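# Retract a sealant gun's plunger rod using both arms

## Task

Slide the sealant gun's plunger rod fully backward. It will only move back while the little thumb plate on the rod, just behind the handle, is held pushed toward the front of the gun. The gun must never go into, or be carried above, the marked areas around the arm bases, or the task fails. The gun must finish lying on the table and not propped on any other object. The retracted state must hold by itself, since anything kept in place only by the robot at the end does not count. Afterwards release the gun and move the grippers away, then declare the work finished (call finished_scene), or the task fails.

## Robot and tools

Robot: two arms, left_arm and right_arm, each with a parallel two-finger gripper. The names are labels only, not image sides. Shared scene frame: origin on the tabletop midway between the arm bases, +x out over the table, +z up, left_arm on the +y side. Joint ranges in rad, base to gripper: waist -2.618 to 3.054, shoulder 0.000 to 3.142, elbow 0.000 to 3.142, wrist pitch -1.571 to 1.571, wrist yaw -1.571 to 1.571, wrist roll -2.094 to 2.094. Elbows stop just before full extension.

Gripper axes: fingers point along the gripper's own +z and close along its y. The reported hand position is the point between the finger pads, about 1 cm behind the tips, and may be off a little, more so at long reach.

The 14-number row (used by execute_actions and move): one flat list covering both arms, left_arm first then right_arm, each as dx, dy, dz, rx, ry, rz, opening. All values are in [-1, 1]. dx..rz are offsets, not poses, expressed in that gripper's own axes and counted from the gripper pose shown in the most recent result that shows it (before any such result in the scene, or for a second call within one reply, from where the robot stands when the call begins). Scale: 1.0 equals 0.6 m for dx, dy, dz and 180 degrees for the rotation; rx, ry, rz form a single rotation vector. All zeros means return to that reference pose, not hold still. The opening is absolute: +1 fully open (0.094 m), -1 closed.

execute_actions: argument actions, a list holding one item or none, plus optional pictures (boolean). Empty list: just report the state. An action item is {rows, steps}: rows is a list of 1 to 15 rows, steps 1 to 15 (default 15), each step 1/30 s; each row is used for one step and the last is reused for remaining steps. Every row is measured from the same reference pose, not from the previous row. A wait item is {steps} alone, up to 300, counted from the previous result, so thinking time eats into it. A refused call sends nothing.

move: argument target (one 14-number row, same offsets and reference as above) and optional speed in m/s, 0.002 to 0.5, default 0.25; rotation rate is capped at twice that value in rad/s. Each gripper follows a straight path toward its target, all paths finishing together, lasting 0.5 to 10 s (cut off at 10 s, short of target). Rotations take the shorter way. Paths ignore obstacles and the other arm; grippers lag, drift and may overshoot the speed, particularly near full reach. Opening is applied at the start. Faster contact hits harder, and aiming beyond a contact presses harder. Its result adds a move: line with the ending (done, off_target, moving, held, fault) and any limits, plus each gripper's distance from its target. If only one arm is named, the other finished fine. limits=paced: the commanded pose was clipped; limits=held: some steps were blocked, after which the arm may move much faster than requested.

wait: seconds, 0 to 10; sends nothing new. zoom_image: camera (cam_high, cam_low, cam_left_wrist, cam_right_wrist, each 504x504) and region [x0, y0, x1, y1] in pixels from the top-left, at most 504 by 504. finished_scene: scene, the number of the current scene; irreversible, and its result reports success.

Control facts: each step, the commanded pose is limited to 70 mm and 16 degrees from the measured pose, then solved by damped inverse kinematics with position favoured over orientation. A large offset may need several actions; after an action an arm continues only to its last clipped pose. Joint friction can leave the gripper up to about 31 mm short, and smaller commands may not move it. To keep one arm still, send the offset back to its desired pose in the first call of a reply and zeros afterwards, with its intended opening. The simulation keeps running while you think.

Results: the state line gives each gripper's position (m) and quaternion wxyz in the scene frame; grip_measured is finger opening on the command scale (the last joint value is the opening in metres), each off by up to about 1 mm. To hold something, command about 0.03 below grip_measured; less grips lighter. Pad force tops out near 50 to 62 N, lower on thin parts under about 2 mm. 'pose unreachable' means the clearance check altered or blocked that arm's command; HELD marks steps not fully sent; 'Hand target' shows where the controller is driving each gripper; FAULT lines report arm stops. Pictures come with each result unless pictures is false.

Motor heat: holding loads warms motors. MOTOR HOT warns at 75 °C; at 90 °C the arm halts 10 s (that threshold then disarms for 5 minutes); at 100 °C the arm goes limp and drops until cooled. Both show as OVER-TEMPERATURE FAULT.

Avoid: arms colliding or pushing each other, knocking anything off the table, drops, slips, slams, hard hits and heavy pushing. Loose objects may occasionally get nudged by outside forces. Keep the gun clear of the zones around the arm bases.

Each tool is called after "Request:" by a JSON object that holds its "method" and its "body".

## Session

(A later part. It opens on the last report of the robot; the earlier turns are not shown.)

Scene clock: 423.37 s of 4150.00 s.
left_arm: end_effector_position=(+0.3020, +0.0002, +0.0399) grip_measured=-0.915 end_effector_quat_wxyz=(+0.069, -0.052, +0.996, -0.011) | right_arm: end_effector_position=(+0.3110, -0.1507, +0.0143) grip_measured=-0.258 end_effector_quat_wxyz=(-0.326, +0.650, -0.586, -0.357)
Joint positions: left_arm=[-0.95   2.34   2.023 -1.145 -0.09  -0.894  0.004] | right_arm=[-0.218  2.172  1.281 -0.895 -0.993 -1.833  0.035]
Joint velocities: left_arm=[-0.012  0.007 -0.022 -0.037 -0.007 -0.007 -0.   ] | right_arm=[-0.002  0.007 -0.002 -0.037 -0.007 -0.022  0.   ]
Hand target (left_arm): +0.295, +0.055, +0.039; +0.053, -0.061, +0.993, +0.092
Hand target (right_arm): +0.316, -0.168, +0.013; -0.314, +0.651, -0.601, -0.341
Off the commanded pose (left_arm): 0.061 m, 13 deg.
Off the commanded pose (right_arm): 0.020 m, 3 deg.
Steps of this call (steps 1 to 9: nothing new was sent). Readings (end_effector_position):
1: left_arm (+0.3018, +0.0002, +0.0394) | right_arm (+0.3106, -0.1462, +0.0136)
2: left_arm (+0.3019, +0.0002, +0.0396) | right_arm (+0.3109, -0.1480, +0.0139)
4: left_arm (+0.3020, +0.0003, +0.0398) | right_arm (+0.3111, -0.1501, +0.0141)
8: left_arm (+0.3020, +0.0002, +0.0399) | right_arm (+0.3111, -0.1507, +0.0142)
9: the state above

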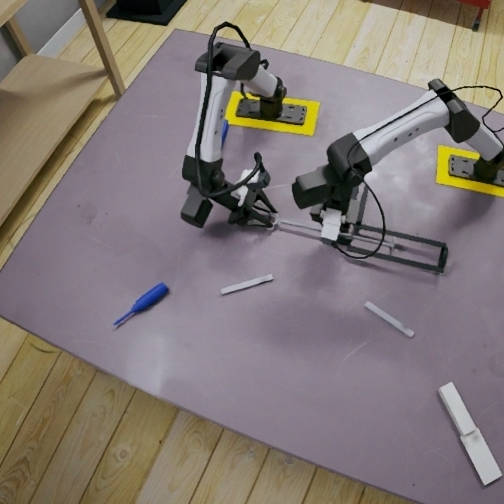

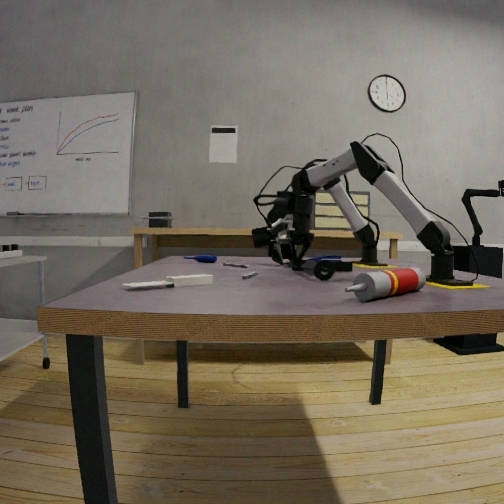

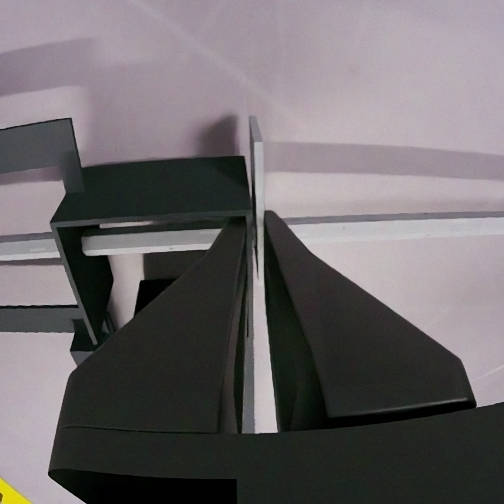

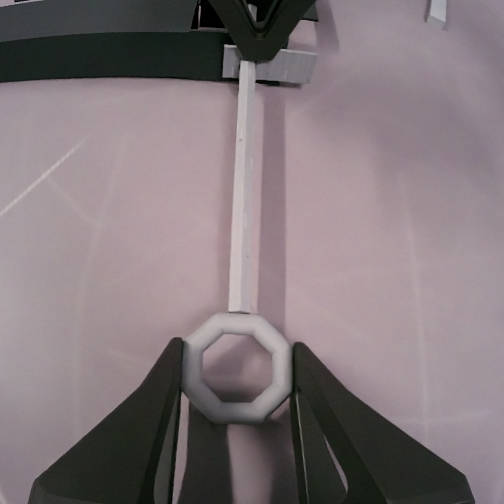

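Request:
{"method": "execute_actions", "body": {"actions": [{"rows":[[0.002,0.102,0.012,-0.072,0.005,-0.006,-0.945,0.019,-0.008,-0.025,0.01,0.015,0.006,-0.29],[0.002,0.102,0.012,-0.072,0.005,-0.006,-0.945,0.021,-0.008,-0.029,0.011,0.018,0.007,-0.29],[0.002,0.102,0.012,-0.072,0.005,-0.006,-0.945,0.024,-0.008,-0.033,0.012,0.021,0.007,-0.29],[0.002,0.102,0.012,-0.072,0.005,-0.006,-0.945,0.026,-0.008,-0.037,0.013,0.024,0.008,-0.29],[0.002,0.102,0.012,-0.072,0.005,-0.006,-0.945,0.029,-0.008,-0.041,0.014,0.027,0.009,-0.29],[0.002,0.102,0.012,-0.072,0.005,-0.006,-0.945,0.031,-0.008,-0.045,0.015,0.030,0.009,-0.29],[0.002,0.102,0.012,-0.072,0.005,-0.006,-0.945,0.034,-0.008,-0.049,0.016,0.033,0.01,-0.29],[0.002,0.102,0.012,-0.072,0.005,-0.006,-0.945,0.036,-0.008,-0.053,0.017,0.036,0.01,-0.29],[0.002,0.102,0.012,-0.072,0.005,-0.006,-0.945,0.039,-0.008,-0.057,0.018,0.039,0.011,-0.29],[0.002,0.102,0.012,-0.072,0.005,-0.006,-0.945,0.041,-0.008,-0.061,0.019,0.042,0.012,-0.29],[0.002,0.102,0.012,-0.072,0.005,-0.006,-0.945,0.044,-0.008,-0.065,0.02,0.045,0.012,-0.29],[0.002,0.102,0.012,-0.072,0.005,-0.006,-0.945,0.046,-0.008,-0.069,0.02,0.048,0.012,-0.29],[0.002,0.102,0.012,-0.072,0.005,-0.006,-0.945,0.049,-0.008,-0.073,0.02,0.051,0.012,-0.29],[0.002,0.102,0.012,-0.072,0.005,-0.006,-0.945,0.051,-0.008,-0.077,0.02,0.054,0.012,-0.29],[0.002,0.102,0.012,-0.072,0.005,-0.006,-0.945,0.054,-0.008,-0.081,0.02,0.057,0.012,-0.29]]}], "pictures": false}}

Request:
{"method": "wait", "body": {"seconds": 0.3}}

Scene clock: 439.00 s of 4150.00 s.
left_arm: end_effector_position=(+0.3036, +0.0012, +0.0402) grip_measured=-0.915 end_effector_quat_wxyz=(+0.074, -0.052, +0.996, -0.008) | right_arm: end_effector_position=(+0.3131, -0.1757, +0.0132) grip_measured=-0.258 end_effector_quat_wxyz=(+0.308, -0.651, +0.610, +0.330)
Joint positions: left_arm=[-0.95   2.34   2.023 -1.143 -0.1   -0.894  0.004] | right_arm=[-0.271  2.147  1.281 -0.919 -0.92  -1.835  0.035]
Joint velocities: left_arm=[-0.012 -0.007 -0.012  0.007 -0.066  0.022  0.   ] | right_arm=[-0.154 -0.066 -0.002 -0.139  0.212  0.022 -0.   ]
Hand target (left_arm): +0.296, +0.056, +0.034; +0.056, -0.062, +0.992, +0.094
Hand target (right_arm): +0.321, -0.207, +0.013; -0.287, +0.656, -0.637, -0.286
Off the commanded pose (left_arm): 0.061 m, 13 deg.
Off the commanded pose (right_arm): 0.034 m, 7 deg.
Steps of this call (steps 1 to 90: nothing new was sent; then 12.13 s passed at rest; steps 91 to 105: all 15 steps of this action). Readings (end_effector_position):
91: left_arm (+0.3020, +0.0003, +0.0399) | right_arm (+0.3111, -0.1507, +0.0142)
92: left_arm (+0.3021, +0.0002, +0.0399) | right_arm (+0.3112, -0.1508, +0.0141)
94: left_arm (+0.3022, +0.0002, +0.0400) | right_arm (+0.3114, -0.1520, +0.0135)
98: left_arm (+0.3027, +0.0004, +0.0400) | right_arm (+0.3122, -0.1585, +0.0127)
105: the state above

Scene clock: 439.30 s of 4150.00 s.
left_arm: end_effector_position=(+0.3039, +0.0015, +0.0402) grip_measured=-0.915 end_effector_quat_wxyz=(+0.075, -0.051, +0.996, -0.007) | right_arm: end_effector_position=(+0.3127, -0.1815, +0.0125) grip_measured=-0.258 end_effector_quat_wxyz=(+0.304, -0.651, +0.615, +0.325)
Joint positions: left_arm=[-0.95   2.34   2.023 -1.143 -0.103 -0.892  0.004] | right_arm=[-0.283  2.143  1.281 -0.927 -0.904 -1.84   0.035]
Joint velocities: left_arm=[ 0.007  0.002  0.002 -0.081  0.037 -0.022  0.001] | right_arm=[ 0.007 -0.012 -0.012  0.022  0.022 -0.007  0.   ]
Hand target (left_arm): +0.296, +0.056, +0.034; +0.056, -0.062, +0.992, +0.094
Hand target (right_arm): +0.321, -0.207, +0.013; -0.287, +0.656, -0.637, -0.286
Off the commanded pose (left_arm): 0.061 m, 13 deg.
Off the commanded pose (right_arm): 0.028 m, 6 deg.
Steps of this call (steps 1 to 9: nothing new was sent). Readings (end_effector_position):
1: left_arm (+0.3037, +0.0013, +0.0402) | right_arm (+0.3130, -0.1777, +0.0131)
2: left_arm (+0.3038, +0.0014, +0.0402) | right_arm (+0.3129, -0.1794, +0.0130)
4: left_arm (+0.3039, +0.0015, +0.0402) | right_arm (+0.3128, -0.1812, +0.0127)
8: left_arm (+0.3039, +0.0015, +0.0402) | right_arm (+0.3127, -0.1815, +0.0125)
9: the state above

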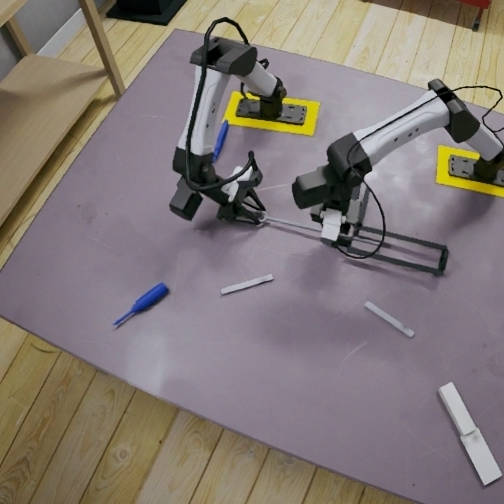

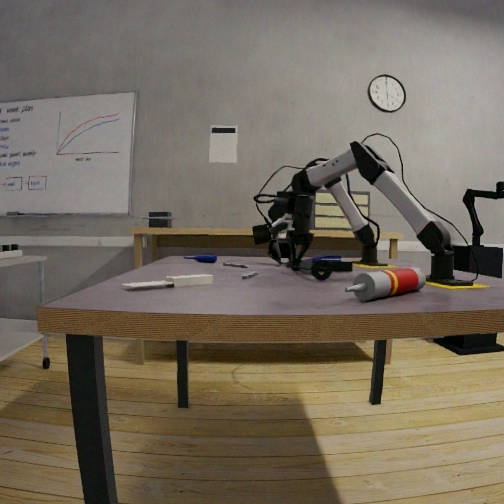

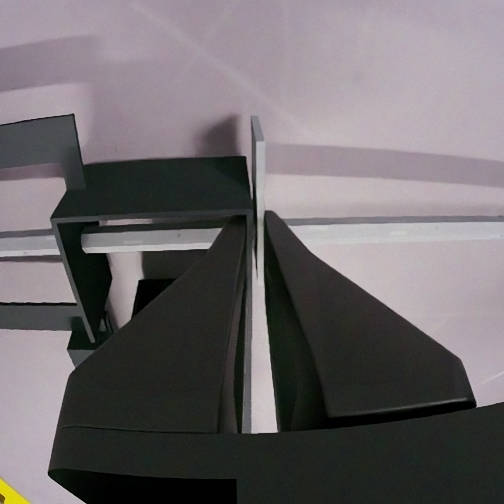

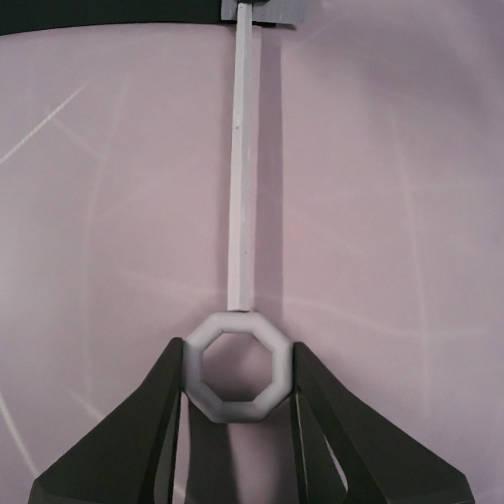

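Request:
{"method": "execute_actions", "body": {"actions": [{"rows":[[0.002,0.102,0.012,-0.072,0.005,-0.006,-0.945,0.025,-0.012,-0.033,0.01,0.02,0.006,-0.29],[0.002,0.102,0.012,-0.072,0.005,-0.006,-0.945,0.028,-0.012,-0.037,0.01,0.021,0.006,-0.29],[0.002,0.102,0.012,-0.072,0.005,-0.006,-0.945,0.031,-0.012,-0.041,0.01,0.022,0.006,-0.29],[0.002,0.102,0.012,-0.072,0.005,-0.006,-0.945,0.034,-0.013,-0.045,0.01,0.023,0.006,-0.29],[0.002,0.102,0.012,-0.072,0.005,-0.006,-0.945,0.037,-0.013,-0.049,0.01,0.024,0.006,-0.29],[0.002,0.102,0.012,-0.072,0.005,-0.006,-0.945,0.040,-0.013,-0.053,0.01,0.025,0.006,-0.29],[0.002,0.102,0.012,-0.072,0.005,-0.006,-0.945,0.043,-0.014,-0.057,0.01,0.026,0.006,-0.29],[0.002,0.102,0.012,-0.072,0.005,-0.006,-0.945,0.046,-0.014,-0.061,0.01,0.027,0.006,-0.29],[0.002,0.102,0.012,-0.072,0.005,-0.006,-0.945,0.049,-0.014,-0.065,0.01,0.028,0.006,-0.29],[0.002,0.102,0.012,-0.072,0.005,-0.006,-0.945,0.052,-0.015,-0.069,0.01,0.029,0.006,-0.29],[0.002,0.102,0.012,-0.072,0.005,-0.006,-0.945,0.055,-0.015,-0.073,0.01,0.030,0.006,-0.29],[0.002,0.102,0.012,-0.072,0.005,-0.006,-0.945,0.058,-0.015,-0.077,0.01,0.031,0.006,-0.29],[0.002,0.102,0.012,-0.072,0.005,-0.006,-0.945,0.061,-0.016,-0.081,0.01,0.032,0.006,-0.29],[0.002,0.102,0.012,-0.072,0.005,-0.006,-0.945,0.064,-0.016,-0.085,0.01,0.033,0.006,-0.29],[0.002,0.102,0.012,-0.072,0.005,-0.006,-0.945,0.067,-0.016,-0.089,0.01,0.034,0.006,-0.29]]}], "pictures": false}}

Request:
{"method": "wait", "body": {"seconds": 0.3}}

Scene clock: 457.47 s of 4150.00 s.
left_arm: end_effector_position=(+0.3057, +0.0030, +0.0417) grip_measured=-0.915 end_effector_quat_wxyz=(+0.081, -0.050, +0.995, -0.003) | right_arm: end_effector_position=(+0.3175, -0.2160, +0.0156) grip_measured=-0.258 end_effector_quat_wxyz=(+0.296, -0.656, +0.622, +0.309)
Joint positions: left_arm=[-0.95   2.337  2.023 -1.143 -0.116 -0.89   0.004] | right_arm=[-0.367  2.164  1.352 -1.039 -0.85  -1.941  0.035]
Joint velocities: left_arm=[-0.017  0.002 -0.002  0.037 -0.051 -0.051  0.   ] | right_arm=[-0.168  0.095  0.208 -0.3    0.11  -0.227  0.001]
Hand target (left_arm): +0.298, +0.057, +0.035; +0.062, -0.062, +0.991, +0.098
Hand target (right_arm): +0.325, -0.246, +0.013; -0.279, +0.655, -0.643, -0.283
Off the commanded pose (left_arm): 0.061 m, 13 deg.
Off the commanded pose (right_arm): 0.033 m, 4 deg.
Steps of this call (steps 1 to 90: nothing new was sent; then 14.67 s passed at rest; steps 91 to 105: all 15 steps of this action). Readings (end_effector_position):
91: left_arm (+0.3040, +0.0016, +0.0402) | right_arm (+0.3126, -0.1814, +0.0126)
92: left_arm (+0.3040, +0.0017, +0.0402) | right_arm (+0.3125, -0.1816, +0.0127)
94: left_arm (+0.3040, +0.0017, +0.0402) | right_arm (+0.3126, -0.1836, +0.0133)
98: left_arm (+0.3048, +0.0023, +0.0408) | right_arm (+0.3145, -0.1945, +0.0150)
105: the state above

Scene clock: 457.77 s of 4150.00 s.
left_arm: end_effector_position=(+0.3059, +0.0032, +0.0419) grip_measured=-0.915 end_effector_quat_wxyz=(+0.082, -0.050, +0.995, -0.003) | right_arm: end_effector_position=(+0.3178, -0.2227, +0.0160) grip_measured=-0.258 end_effector_quat_wxyz=(+0.294, -0.658, +0.622, +0.306)
Joint positions: left_arm=[-0.95   2.337  2.023 -1.143 -0.118 -0.89   0.004] | right_arm=[-0.383  2.17   1.367 -1.061 -0.838 -1.964  0.035]
Joint velocities: left_arm=[ 0.017 -0.002 -0.012  0.007 -0.007 -0.007  0.   ] | right_arm=[-0.007  0.017  0.012 -0.066 -0.066  0.066 -0.   ]
Hand target (left_arm): +0.298, +0.057, +0.035; +0.062, -0.062, +0.991, +0.098
Hand target (right_arm): +0.325, -0.246, +0.013; -0.279, +0.655, -0.643, -0.283
Off the commanded pose (left_arm): 0.061 m, 13 deg.
Off the commanded pose (right_arm): 0.027 m, 4 deg.
Steps of this call (steps 1 to 9: nothing new was sent). Readings (end_effector_position):
1: left_arm (+0.3058, +0.0031, +0.0417) | right_arm (+0.3177, -0.2182, +0.0158)
2: left_arm (+0.3058, +0.0032, +0.0417) | right_arm (+0.3179, -0.2200, +0.0158)
4: left_arm (+0.3059, +0.0032, +0.0419) | right_arm (+0.3178, -0.2221, +0.0160)
8: left_arm (+0.3059, +0.0032, +0.0419) | right_arm (+0.3178, -0.2227, +0.0160)
9: the state above

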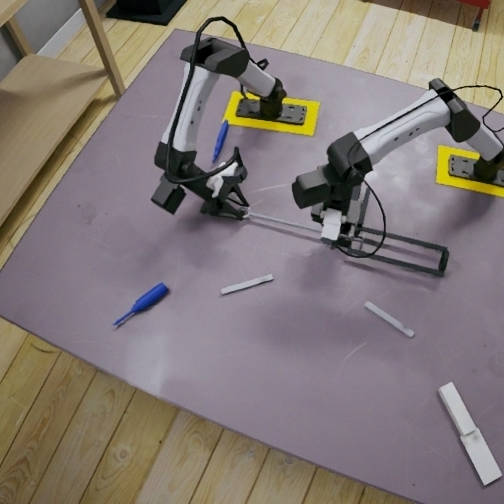

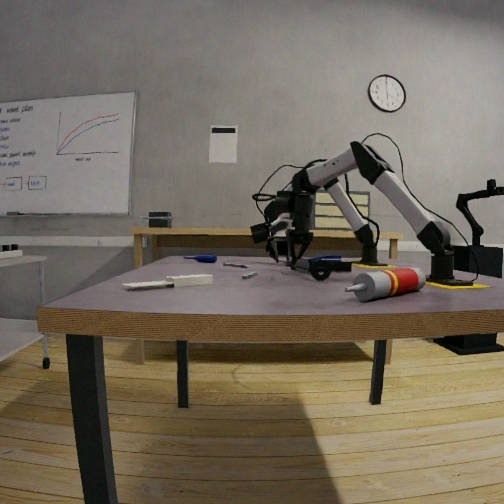

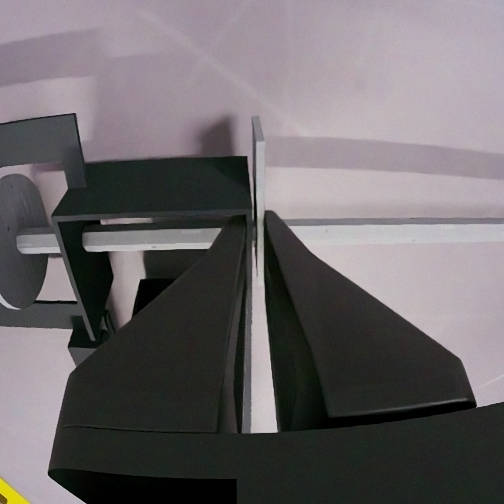

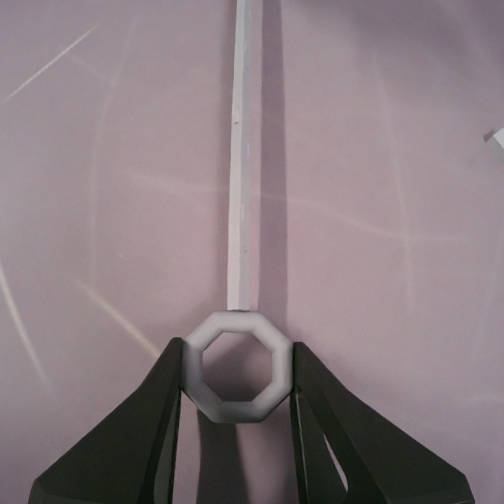

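Request:
{"method": "execute_actions", "body": {"actions": [{"rows":[[0.003,0.102,0.018,-0.072,0.007,-0.006,-0.945,0.031,-0.012,-0.027,0.008,0.02,0.006,-0.29],[0.003,0.102,0.018,-0.072,0.007,-0.006,-0.945,0.033,-0.012,-0.030,0.008,0.021,0.006,-0.29],[0.003,0.102,0.018,-0.072,0.007,-0.006,-0.945,0.036,-0.012,-0.033,0.008,0.022,0.006,-0.29],[0.003,0.102,0.018,-0.072,0.007,-0.006,-0.945,0.038,-0.012,-0.036,0.008,0.023,0.006,-0.29],[0.003,0.102,0.018,-0.072,0.007,-0.006,-0.945,0.041,-0.012,-0.039,0.008,0.024,0.006,-0.29],[0.003,0.102,0.018,-0.072,0.007,-0.006,-0.945,0.043,-0.013,-0.042,0.008,0.025,0.006,-0.29],[0.003,0.102,0.018,-0.072,0.007,-0.006,-0.945,0.046,-0.013,-0.045,0.008,0.026,0.006,-0.29],[0.003,0.102,0.018,-0.072,0.007,-0.006,-0.945,0.048,-0.013,-0.048,0.008,0.027,0.006,-0.29],[0.003,0.102,0.018,-0.072,0.007,-0.006,-0.945,0.051,-0.013,-0.051,0.008,0.028,0.006,-0.29],[0.003,0.102,0.018,-0.072,0.007,-0.006,-0.945,0.053,-0.014,-0.054,0.008,0.029,0.006,-0.29],[0.003,0.102,0.018,-0.072,0.007,-0.006,-0.945,0.056,-0.014,-0.057,0.008,0.030,0.006,-0.29],[0.003,0.102,0.018,-0.072,0.007,-0.006,-0.945,0.058,-0.014,-0.060,0.008,0.031,0.006,-0.29],[0.003,0.102,0.018,-0.072,0.007,-0.006,-0.945,0.061,-0.014,-0.063,0.008,0.032,0.006,-0.29],[0.003,0.102,0.018,-0.072,0.007,-0.006,-0.945,0.063,-0.014,-0.066,0.008,0.033,0.006,-0.29],[0.003,0.102,0.018,-0.072,0.007,-0.006,-0.945,0.066,-0.014,-0.069,0.008,0.034,0.006,-0.29]]}], "pictures": false}}

Request:
{"method": "wait", "body": {"seconds": 0.3}}

Scene clock: 471.23 s of 4150.00 s.
left_arm: end_effector_position=(+0.3067, +0.0040, +0.0422) grip_measured=-0.915 end_effector_quat_wxyz=(+0.084, -0.050, +0.995, -0.001) | right_arm: end_effector_position=(+0.3208, -0.2454, +0.0167) grip_measured=-0.258 end_effector_quat_wxyz=(+0.286, -0.661, +0.627, +0.298)
Joint positions: left_arm=[-0.95   2.337  2.023 -1.143 -0.125 -0.888  0.004] | right_arm=[-0.435  2.195  1.424 -1.129 -0.8   -2.022  0.035]
Joint velocities: left_arm=[ 0.007 -0.042 -0.002  0.051  0.037  0.11   0.001] | right_arm=[-0.139  0.081  0.164 -0.168  0.125 -0.168  0.001]
Hand target (left_arm): +0.300, +0.059, +0.033; +0.065, -0.062, +0.991, +0.102
Hand target (right_arm): +0.328, -0.278, +0.013; -0.266, +0.662, -0.648, -0.266
Off the commanded pose (left_arm): 0.061 m, 13 deg.
Off the commanded pose (right_arm): 0.035 m, 5 deg.
Steps of this call (steps 1 to 90: nothing new was sent; then 9.97 s passed at rest; steps 91 to 105: all 15 steps of this action). Readings (end_effector_position):
91: left_arm (+0.3059, +0.0032, +0.0419) | right_arm (+0.3177, -0.2227, +0.0159)
92: left_arm (+0.3059, +0.0032, +0.0419) | right_arm (+0.3177, -0.2227, +0.0159)
94: left_arm (+0.3059, +0.0032, +0.0419) | right_arm (+0.3178, -0.2236, +0.0161)
98: left_arm (+0.3061, +0.0034, +0.0419) | right_arm (+0.3189, -0.2309, +0.0162)
105: the state above

Scene clock: 471.53 s of 4150.00 s.
left_arm: end_effector_position=(+0.3075, +0.0029, +0.0425) grip_measured=-0.915 end_effector_quat_wxyz=(+0.086, -0.050, +0.995, -0.003) | right_arm: end_effector_position=(+0.3206, -0.2482, +0.0168) grip_measured=-0.258 end_effector_quat_wxyz=(+0.285, -0.661, +0.627, +0.299)
Joint positions: left_arm=[-0.951  2.336  2.023 -1.138 -0.124 -0.888  0.004] | right_arm=[-0.442  2.2    1.432 -1.142 -0.797 -2.033  0.035]
Joint velocities: left_arm=[-0.017 -0.007 -0.012 -0.037  0.081 -0.007 -0.   ] | right_arm=[ 0.002  0.002 -0.002 -0.007  0.022 -0.007 -0.001]
Hand target (left_arm): +0.300, +0.059, +0.033; +0.065, -0.062, +0.991, +0.102
Hand target (right_arm): +0.328, -0.278, +0.013; -0.266, +0.662, -0.649, -0.266
Off the commanded pose (left_arm): 0.063 m, 13 deg.
Off the commanded pose (right_arm): 0.033 m, 5 deg.
Steps of this call (steps 1 to 9: nothing new was sent). Readings (end_effector_position):
1: left_arm (+0.3069, +0.0038, +0.0424) | right_arm (+0.3209, -0.2471, +0.0168)
2: left_arm (+0.3075, +0.0031, +0.0425) | right_arm (+0.3208, -0.2480, +0.0167)
4: left_arm (+0.3075, +0.0029, +0.0425) | right_arm (+0.3206, -0.2482, +0.0167)
8: left_arm (+0.3075, +0.0029, +0.0425) | right_arm (+0.3206, -0.2482, +0.0168)
9: the state above

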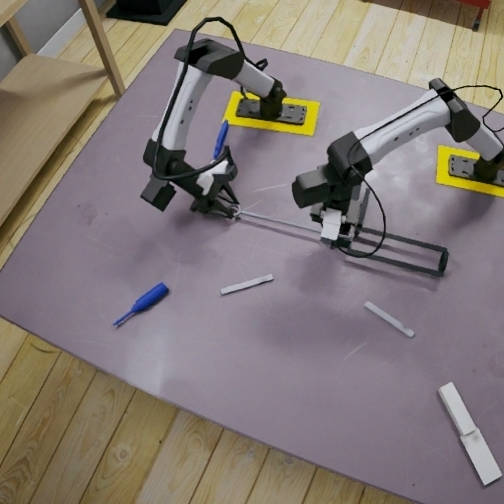

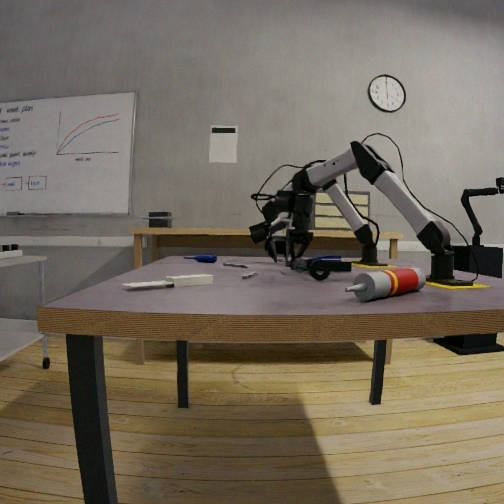

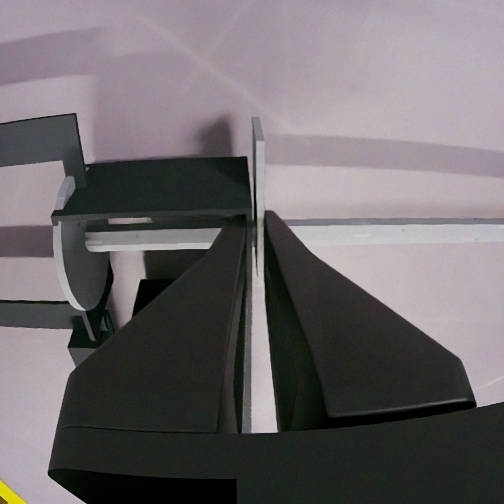

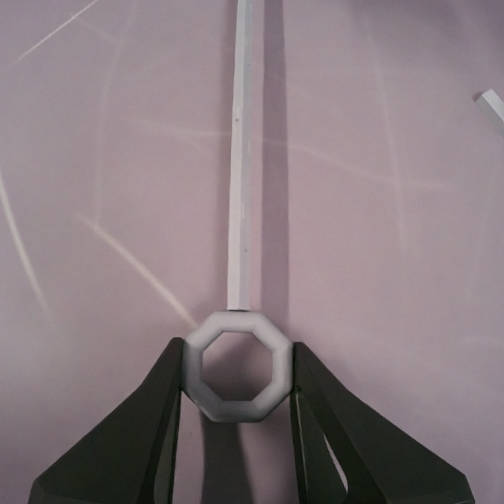

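Request:
{"method": "execute_actions", "body": {"actions": [{"rows":[[0.003,0.08,0.02,-0.058,0.007,-0.005,-0.945,0.035,-0.01,-0.025,0.005,0.02,0.005,-0.29],[0.003,0.08,0.02,-0.058,0.007,-0.005,-0.945,0.035,-0.01,-0.025,0.005,0.02,0.005,-0.29],[0.004,0.06,0.022,-0.045,0.007,-0.004,-0.945,0.03,-0.007,-0.016,0.003,0.015,0.005,-0.29],[0.004,0.06,0.022,-0.045,0.007,-0.004,-0.945,0.03,-0.007,-0.016,0.003,0.015,0.005,-0.29],[0.005,0.04,0.024,-0.032,0.007,-0.003,-0.945,0.025,-0.004,-0.007,0.0,0.01,0.005,-0.29],[0.005,0.04,0.024,-0.032,0.007,-0.003,-0.945,0.025,-0.004,-0.007,0.0,0.01,0.005,-0.29],[0.006,0.02,0.026,-0.02,0.007,-0.002,-0.945,0.02,-0.001,0.002,-0.003,0.005,0.007,-0.29],[0.006,0.02,0.026,-0.02,0.007,-0.002,-0.945,0.02,-0.001,0.002,-0.003,0.005,0.007,-0.29],[0.007,0.005,0.027,-0.011,0.007,0,-0.945,0.017,0.003,0.011,-0.006,0,0.008,-0.29]],"steps":15}], "pictures": false}}

Request:
{"method": "execute_actions", "body": {"actions": [{"rows":[[0,0,0,0,0,0,-0.9,0,0,0,0,0,0,-0.29],[0,0,0,0,0,0,-0.85,0,0,0,0,0,0,-0.29],[0,0,0,0,0,0,-0.8,0,0,0,0,0,0,-0.29],[0,0,0,0,0,0,-0.75,0,0,0,0,0,0,-0.25],[0,0,0,0,0,0,-0.7,0,0,0,0,0,0,-0.2],[0,0,0,0,0,0,-0.6,0,0,0,0,0,0,-0.1],[0,0,0,0,0,0,-0.5,0,0,0,0,0,0,0.2]],"steps":15}], "pictures": false}}

Request:
{"method": "move", "body": {"target": [0,0,-0.17,0,0,0,-0.5,-0.05,0,-0.17,0,0,0,0.2], "speed": 0.2}}

Scene clock: 489.13 s of 4150.00 s.
left_arm: end_effector_position=(+0.3075, +0.0002, +0.0422) grip_measured=-0.915 end_effector_quat_wxyz=(+0.085, -0.049, +0.995, -0.009) | right_arm: end_effector_position=(+0.3201, -0.2474, +0.0100) grip_measured=-0.258 end_effector_quat_wxyz=(+0.285, -0.659, +0.626, +0.305)
Joint positions: left_arm=[-0.951  2.337  2.023 -1.13  -0.116 -0.887  0.004] | right_arm=[-0.442  2.223  1.432 -1.135 -0.803 -2.038  0.035]
Joint velocities: left_arm=[-0.007 -0.017 -0.002 -0.022 -0.066 -0.022 -0.   ] | right_arm=[-0.007 -0.022 -0.012 -0.037  0.007 -0.037 -0.002]
Hand target (left_arm): +0.305, +0.006, +0.026; +0.075, -0.050, +0.996, +0.013
Hand target (right_arm): +0.319, -0.250, +0.005; -0.275, +0.656, -0.632, -0.308
Off the commanded pose (left_arm): 0.017 m, 3 deg.
Off the commanded pose (right_arm): 0.006 m, 1 deg.
Steps of this call (steps 1 to 90: nothing new was sent; then 14.10 s passed at rest; steps 91 to 105: all 15 steps of this action). Readings (end_effector_position):
91: left_arm (+0.3074, +0.0024, +0.0425) | right_arm (+0.3205, -0.2481, +0.0165)
92: left_arm (+0.3074, +0.0024, +0.0425) | right_arm (+0.3204, -0.2479, +0.0163)
94: left_arm (+0.3074, +0.0020, +0.0425) | right_arm (+0.3202, -0.2477, +0.0156)
98: left_arm (+0.3073, +0.0009, +0.0426) | right_arm (+0.3201, -0.2475, +0.0134)
105: the state above

Scene clock: 489.63 s of 4150.00 s.
left_arm: end_effector_position=(+0.3080, -0.0025, +0.0424) grip_measured=-0.502 end_effector_quat_wxyz=(+0.086, -0.048, +0.995, -0.014) | right_arm: end_effector_position=(+0.3202, -0.2472, +0.0102) grip_measured=+0.198 end_effector_quat_wxyz=(+0.286, -0.659, +0.625, +0.305)
Joint positions: left_arm=[-0.952  2.337  2.023 -1.12  -0.109 -0.886  0.023] | right_arm=[-0.442  2.223  1.432 -1.135 -0.804 -2.04   0.056]
Joint velocities: left_arm=[-0.002  0.002  0.022 -0.066  0.007  0.022  0.001] | right_arm=[-0.012 -0.012 -0.002 -0.007 -0.022  0.037  0.   ]
Hand target (left_arm): +0.307, +0.000, +0.042; +0.085, -0.049, +0.995, -0.009
Hand target (right_arm): +0.320, -0.247, +0.010; -0.285, +0.659, -0.626, -0.305
Off the commanded pose (left_arm): 0.003 m, 1 deg.
Off the commanded pose (right_arm): 0.000 m, 0 deg.
Steps of this call (steps 1 to 15: all 15 steps of this action). Readings (end_effector_position):
1: left_arm (+0.3074, +0.0001, +0.0422) | right_arm (+0.3202, -0.2473, +0.0101)
2: left_arm (+0.3075, -0.0003, +0.0422) | right_arm (+0.3202, -0.2472, +0.0101)
4: left_arm (+0.3077, -0.0018, +0.0423) | right_arm (+0.3202, -0.2472, +0.0102)
8: left_arm (+0.3081, -0.0025, +0.0424) | right_arm (+0.3202, -0.2472, +0.0102)
15: the state above

Scene clock: 491.17 s of 4150.00 s.
left_arm: end_effector_position=(+0.2940, +0.0028, +0.1462) grip_measured=-0.502 end_effector_quat_wxyz=(+0.088, -0.048, +0.995, -0.019) | right_arm: end_effector_position=(+0.3209, -0.3013, +0.0921) grip_measured=+0.198 end_effector_quat_wxyz=(+0.271, -0.635, +0.661, +0.295)
Joint positions: left_arm=[-0.965  2.322  2.413 -1.517 -0.109 -0.9    0.023] | right_arm=[-0.571  2.155  1.687 -1.514 -0.735 -2.085  0.056]
Joint velocities: left_arm=[-0.002 -0.012 -0.012 -0.037  0.007 -0.022  0.   ] | right_arm=[-0.012 -0.012  0.012  0.007 -0.007 -0.037 -0.   ]
Hand target (left_arm): +0.292, -0.000, +0.143; +0.086, -0.048, +0.995, -0.015
Hand target (right_arm): +0.324, -0.305, +0.099; -0.272, +0.640, -0.660, -0.284
Off the commanded pose (left_arm): 0.006 m, 1 deg.
Off the commanded pose (right_arm): 0.009 m, 5 deg.
joint sent to its limit (right arm) — the command would take joint 6 (wrist roll) past its lower limit, so that joint was sent only as far as its limit.
move: off_target (right_arm)

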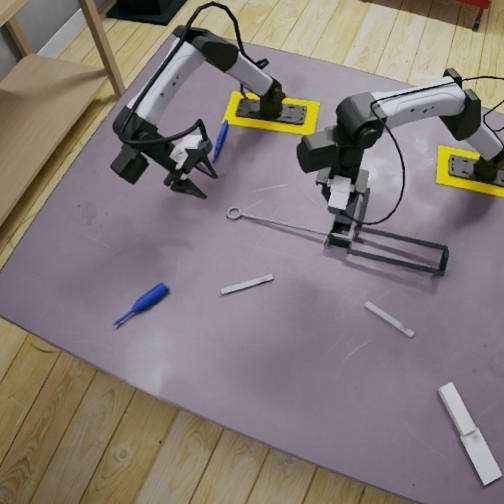

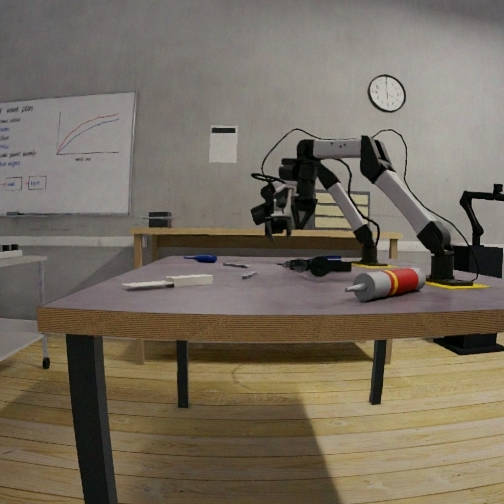

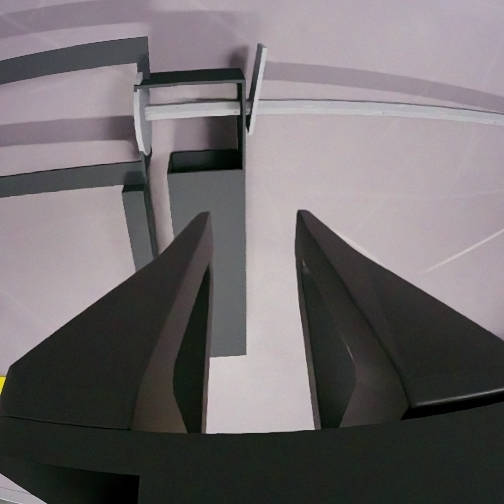

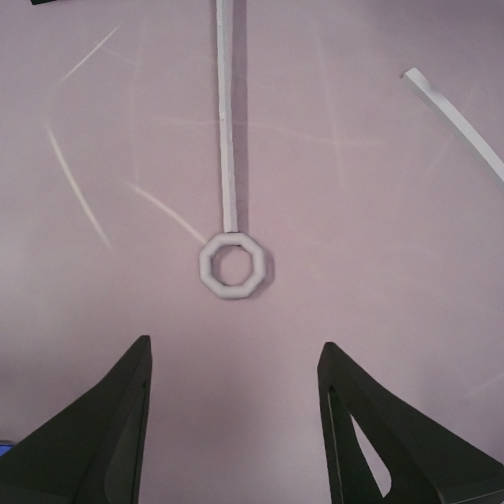

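Request:
{"method": "move", "body": {"target": [0.2,0.3,-0.15,0,-0.1,0,0,0,0,-0.08,0,0,0.15,0.2], "speed": 0.35}}

Scene clock: 499.17 s of 4150.00 s.
left_arm: end_effector_position=(+0.1470, +0.1691, +0.2143) grip_measured=-0.002 end_effector_quat_wxyz=(+0.243, -0.054, +0.968, -0.019) | right_arm: end_effector_position=(+0.3206, -0.3314, +0.1151) grip_measured=+0.198 end_effector_quat_wxyz=(+0.220, -0.451, +0.804, +0.318)
Joint positions: left_arm=[-1.121  1.238  1.293 -1.321 -0.392 -1.017  0.047] | right_arm=[-0.649  2.112  1.732 -1.552 -0.724 -1.632  0.056]
Joint velocities: left_arm=[-0.022  0.002 -0.002 -0.007  0.037 -0.022  0.   ] | right_arm=[ 0.007 -0.002  0.002  0.022  0.007  0.051 -0.   ]
Hand target (left_arm): +0.144, +0.172, +0.210; +0.242, -0.053, +0.969, -0.012
Hand target (right_arm): +0.321, -0.336, +0.124; +0.223, -0.450, +0.809, +0.307
Off the commanded pose (left_arm): 0.010 m, 1 deg.
Off the commanded pose (right_arm): 0.011 m, 5 deg.
joint sent to its limit (right arm) — the command would take joint 4 (wrist pitch) past its lower limit, so that joint was sent only as far as its limit.
After step 90, 3.67 s passed at rest.
move: off_target (right_arm)

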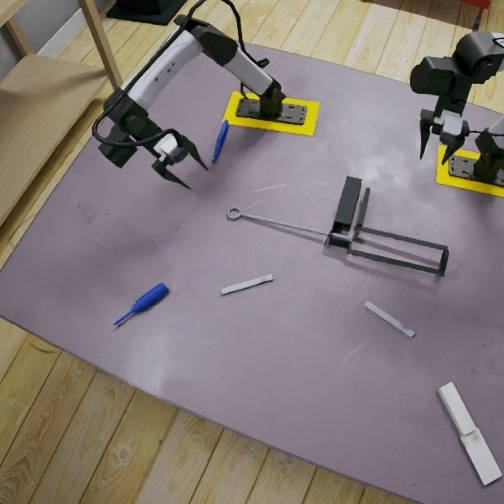

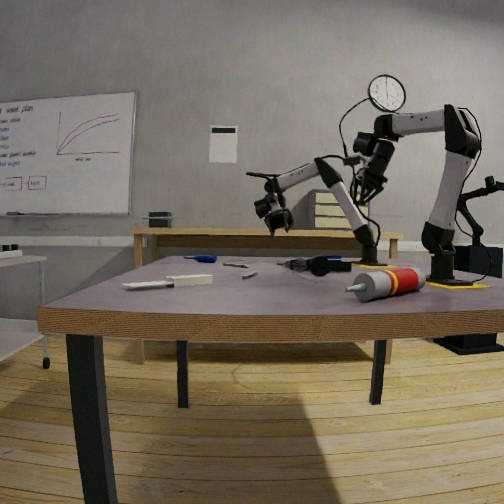

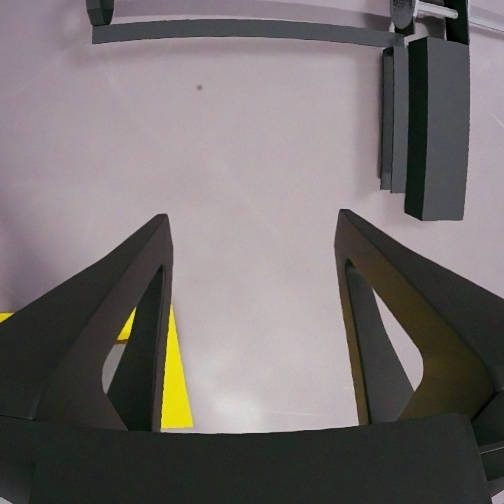

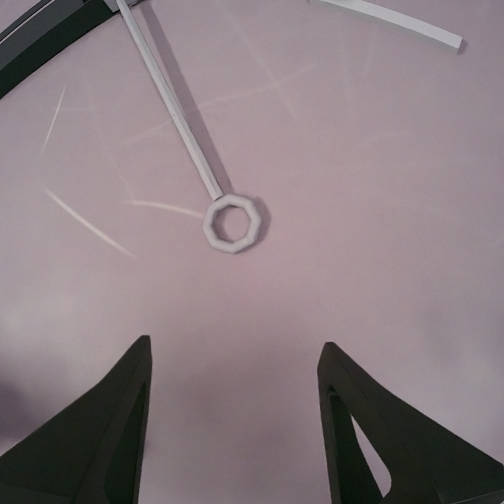

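Scene 1 is done: the rod is fully back and both arms are clear.

Request:
{"method": "finished_scene", "body": {"scene": 1}}

The scene is finished: the task was done.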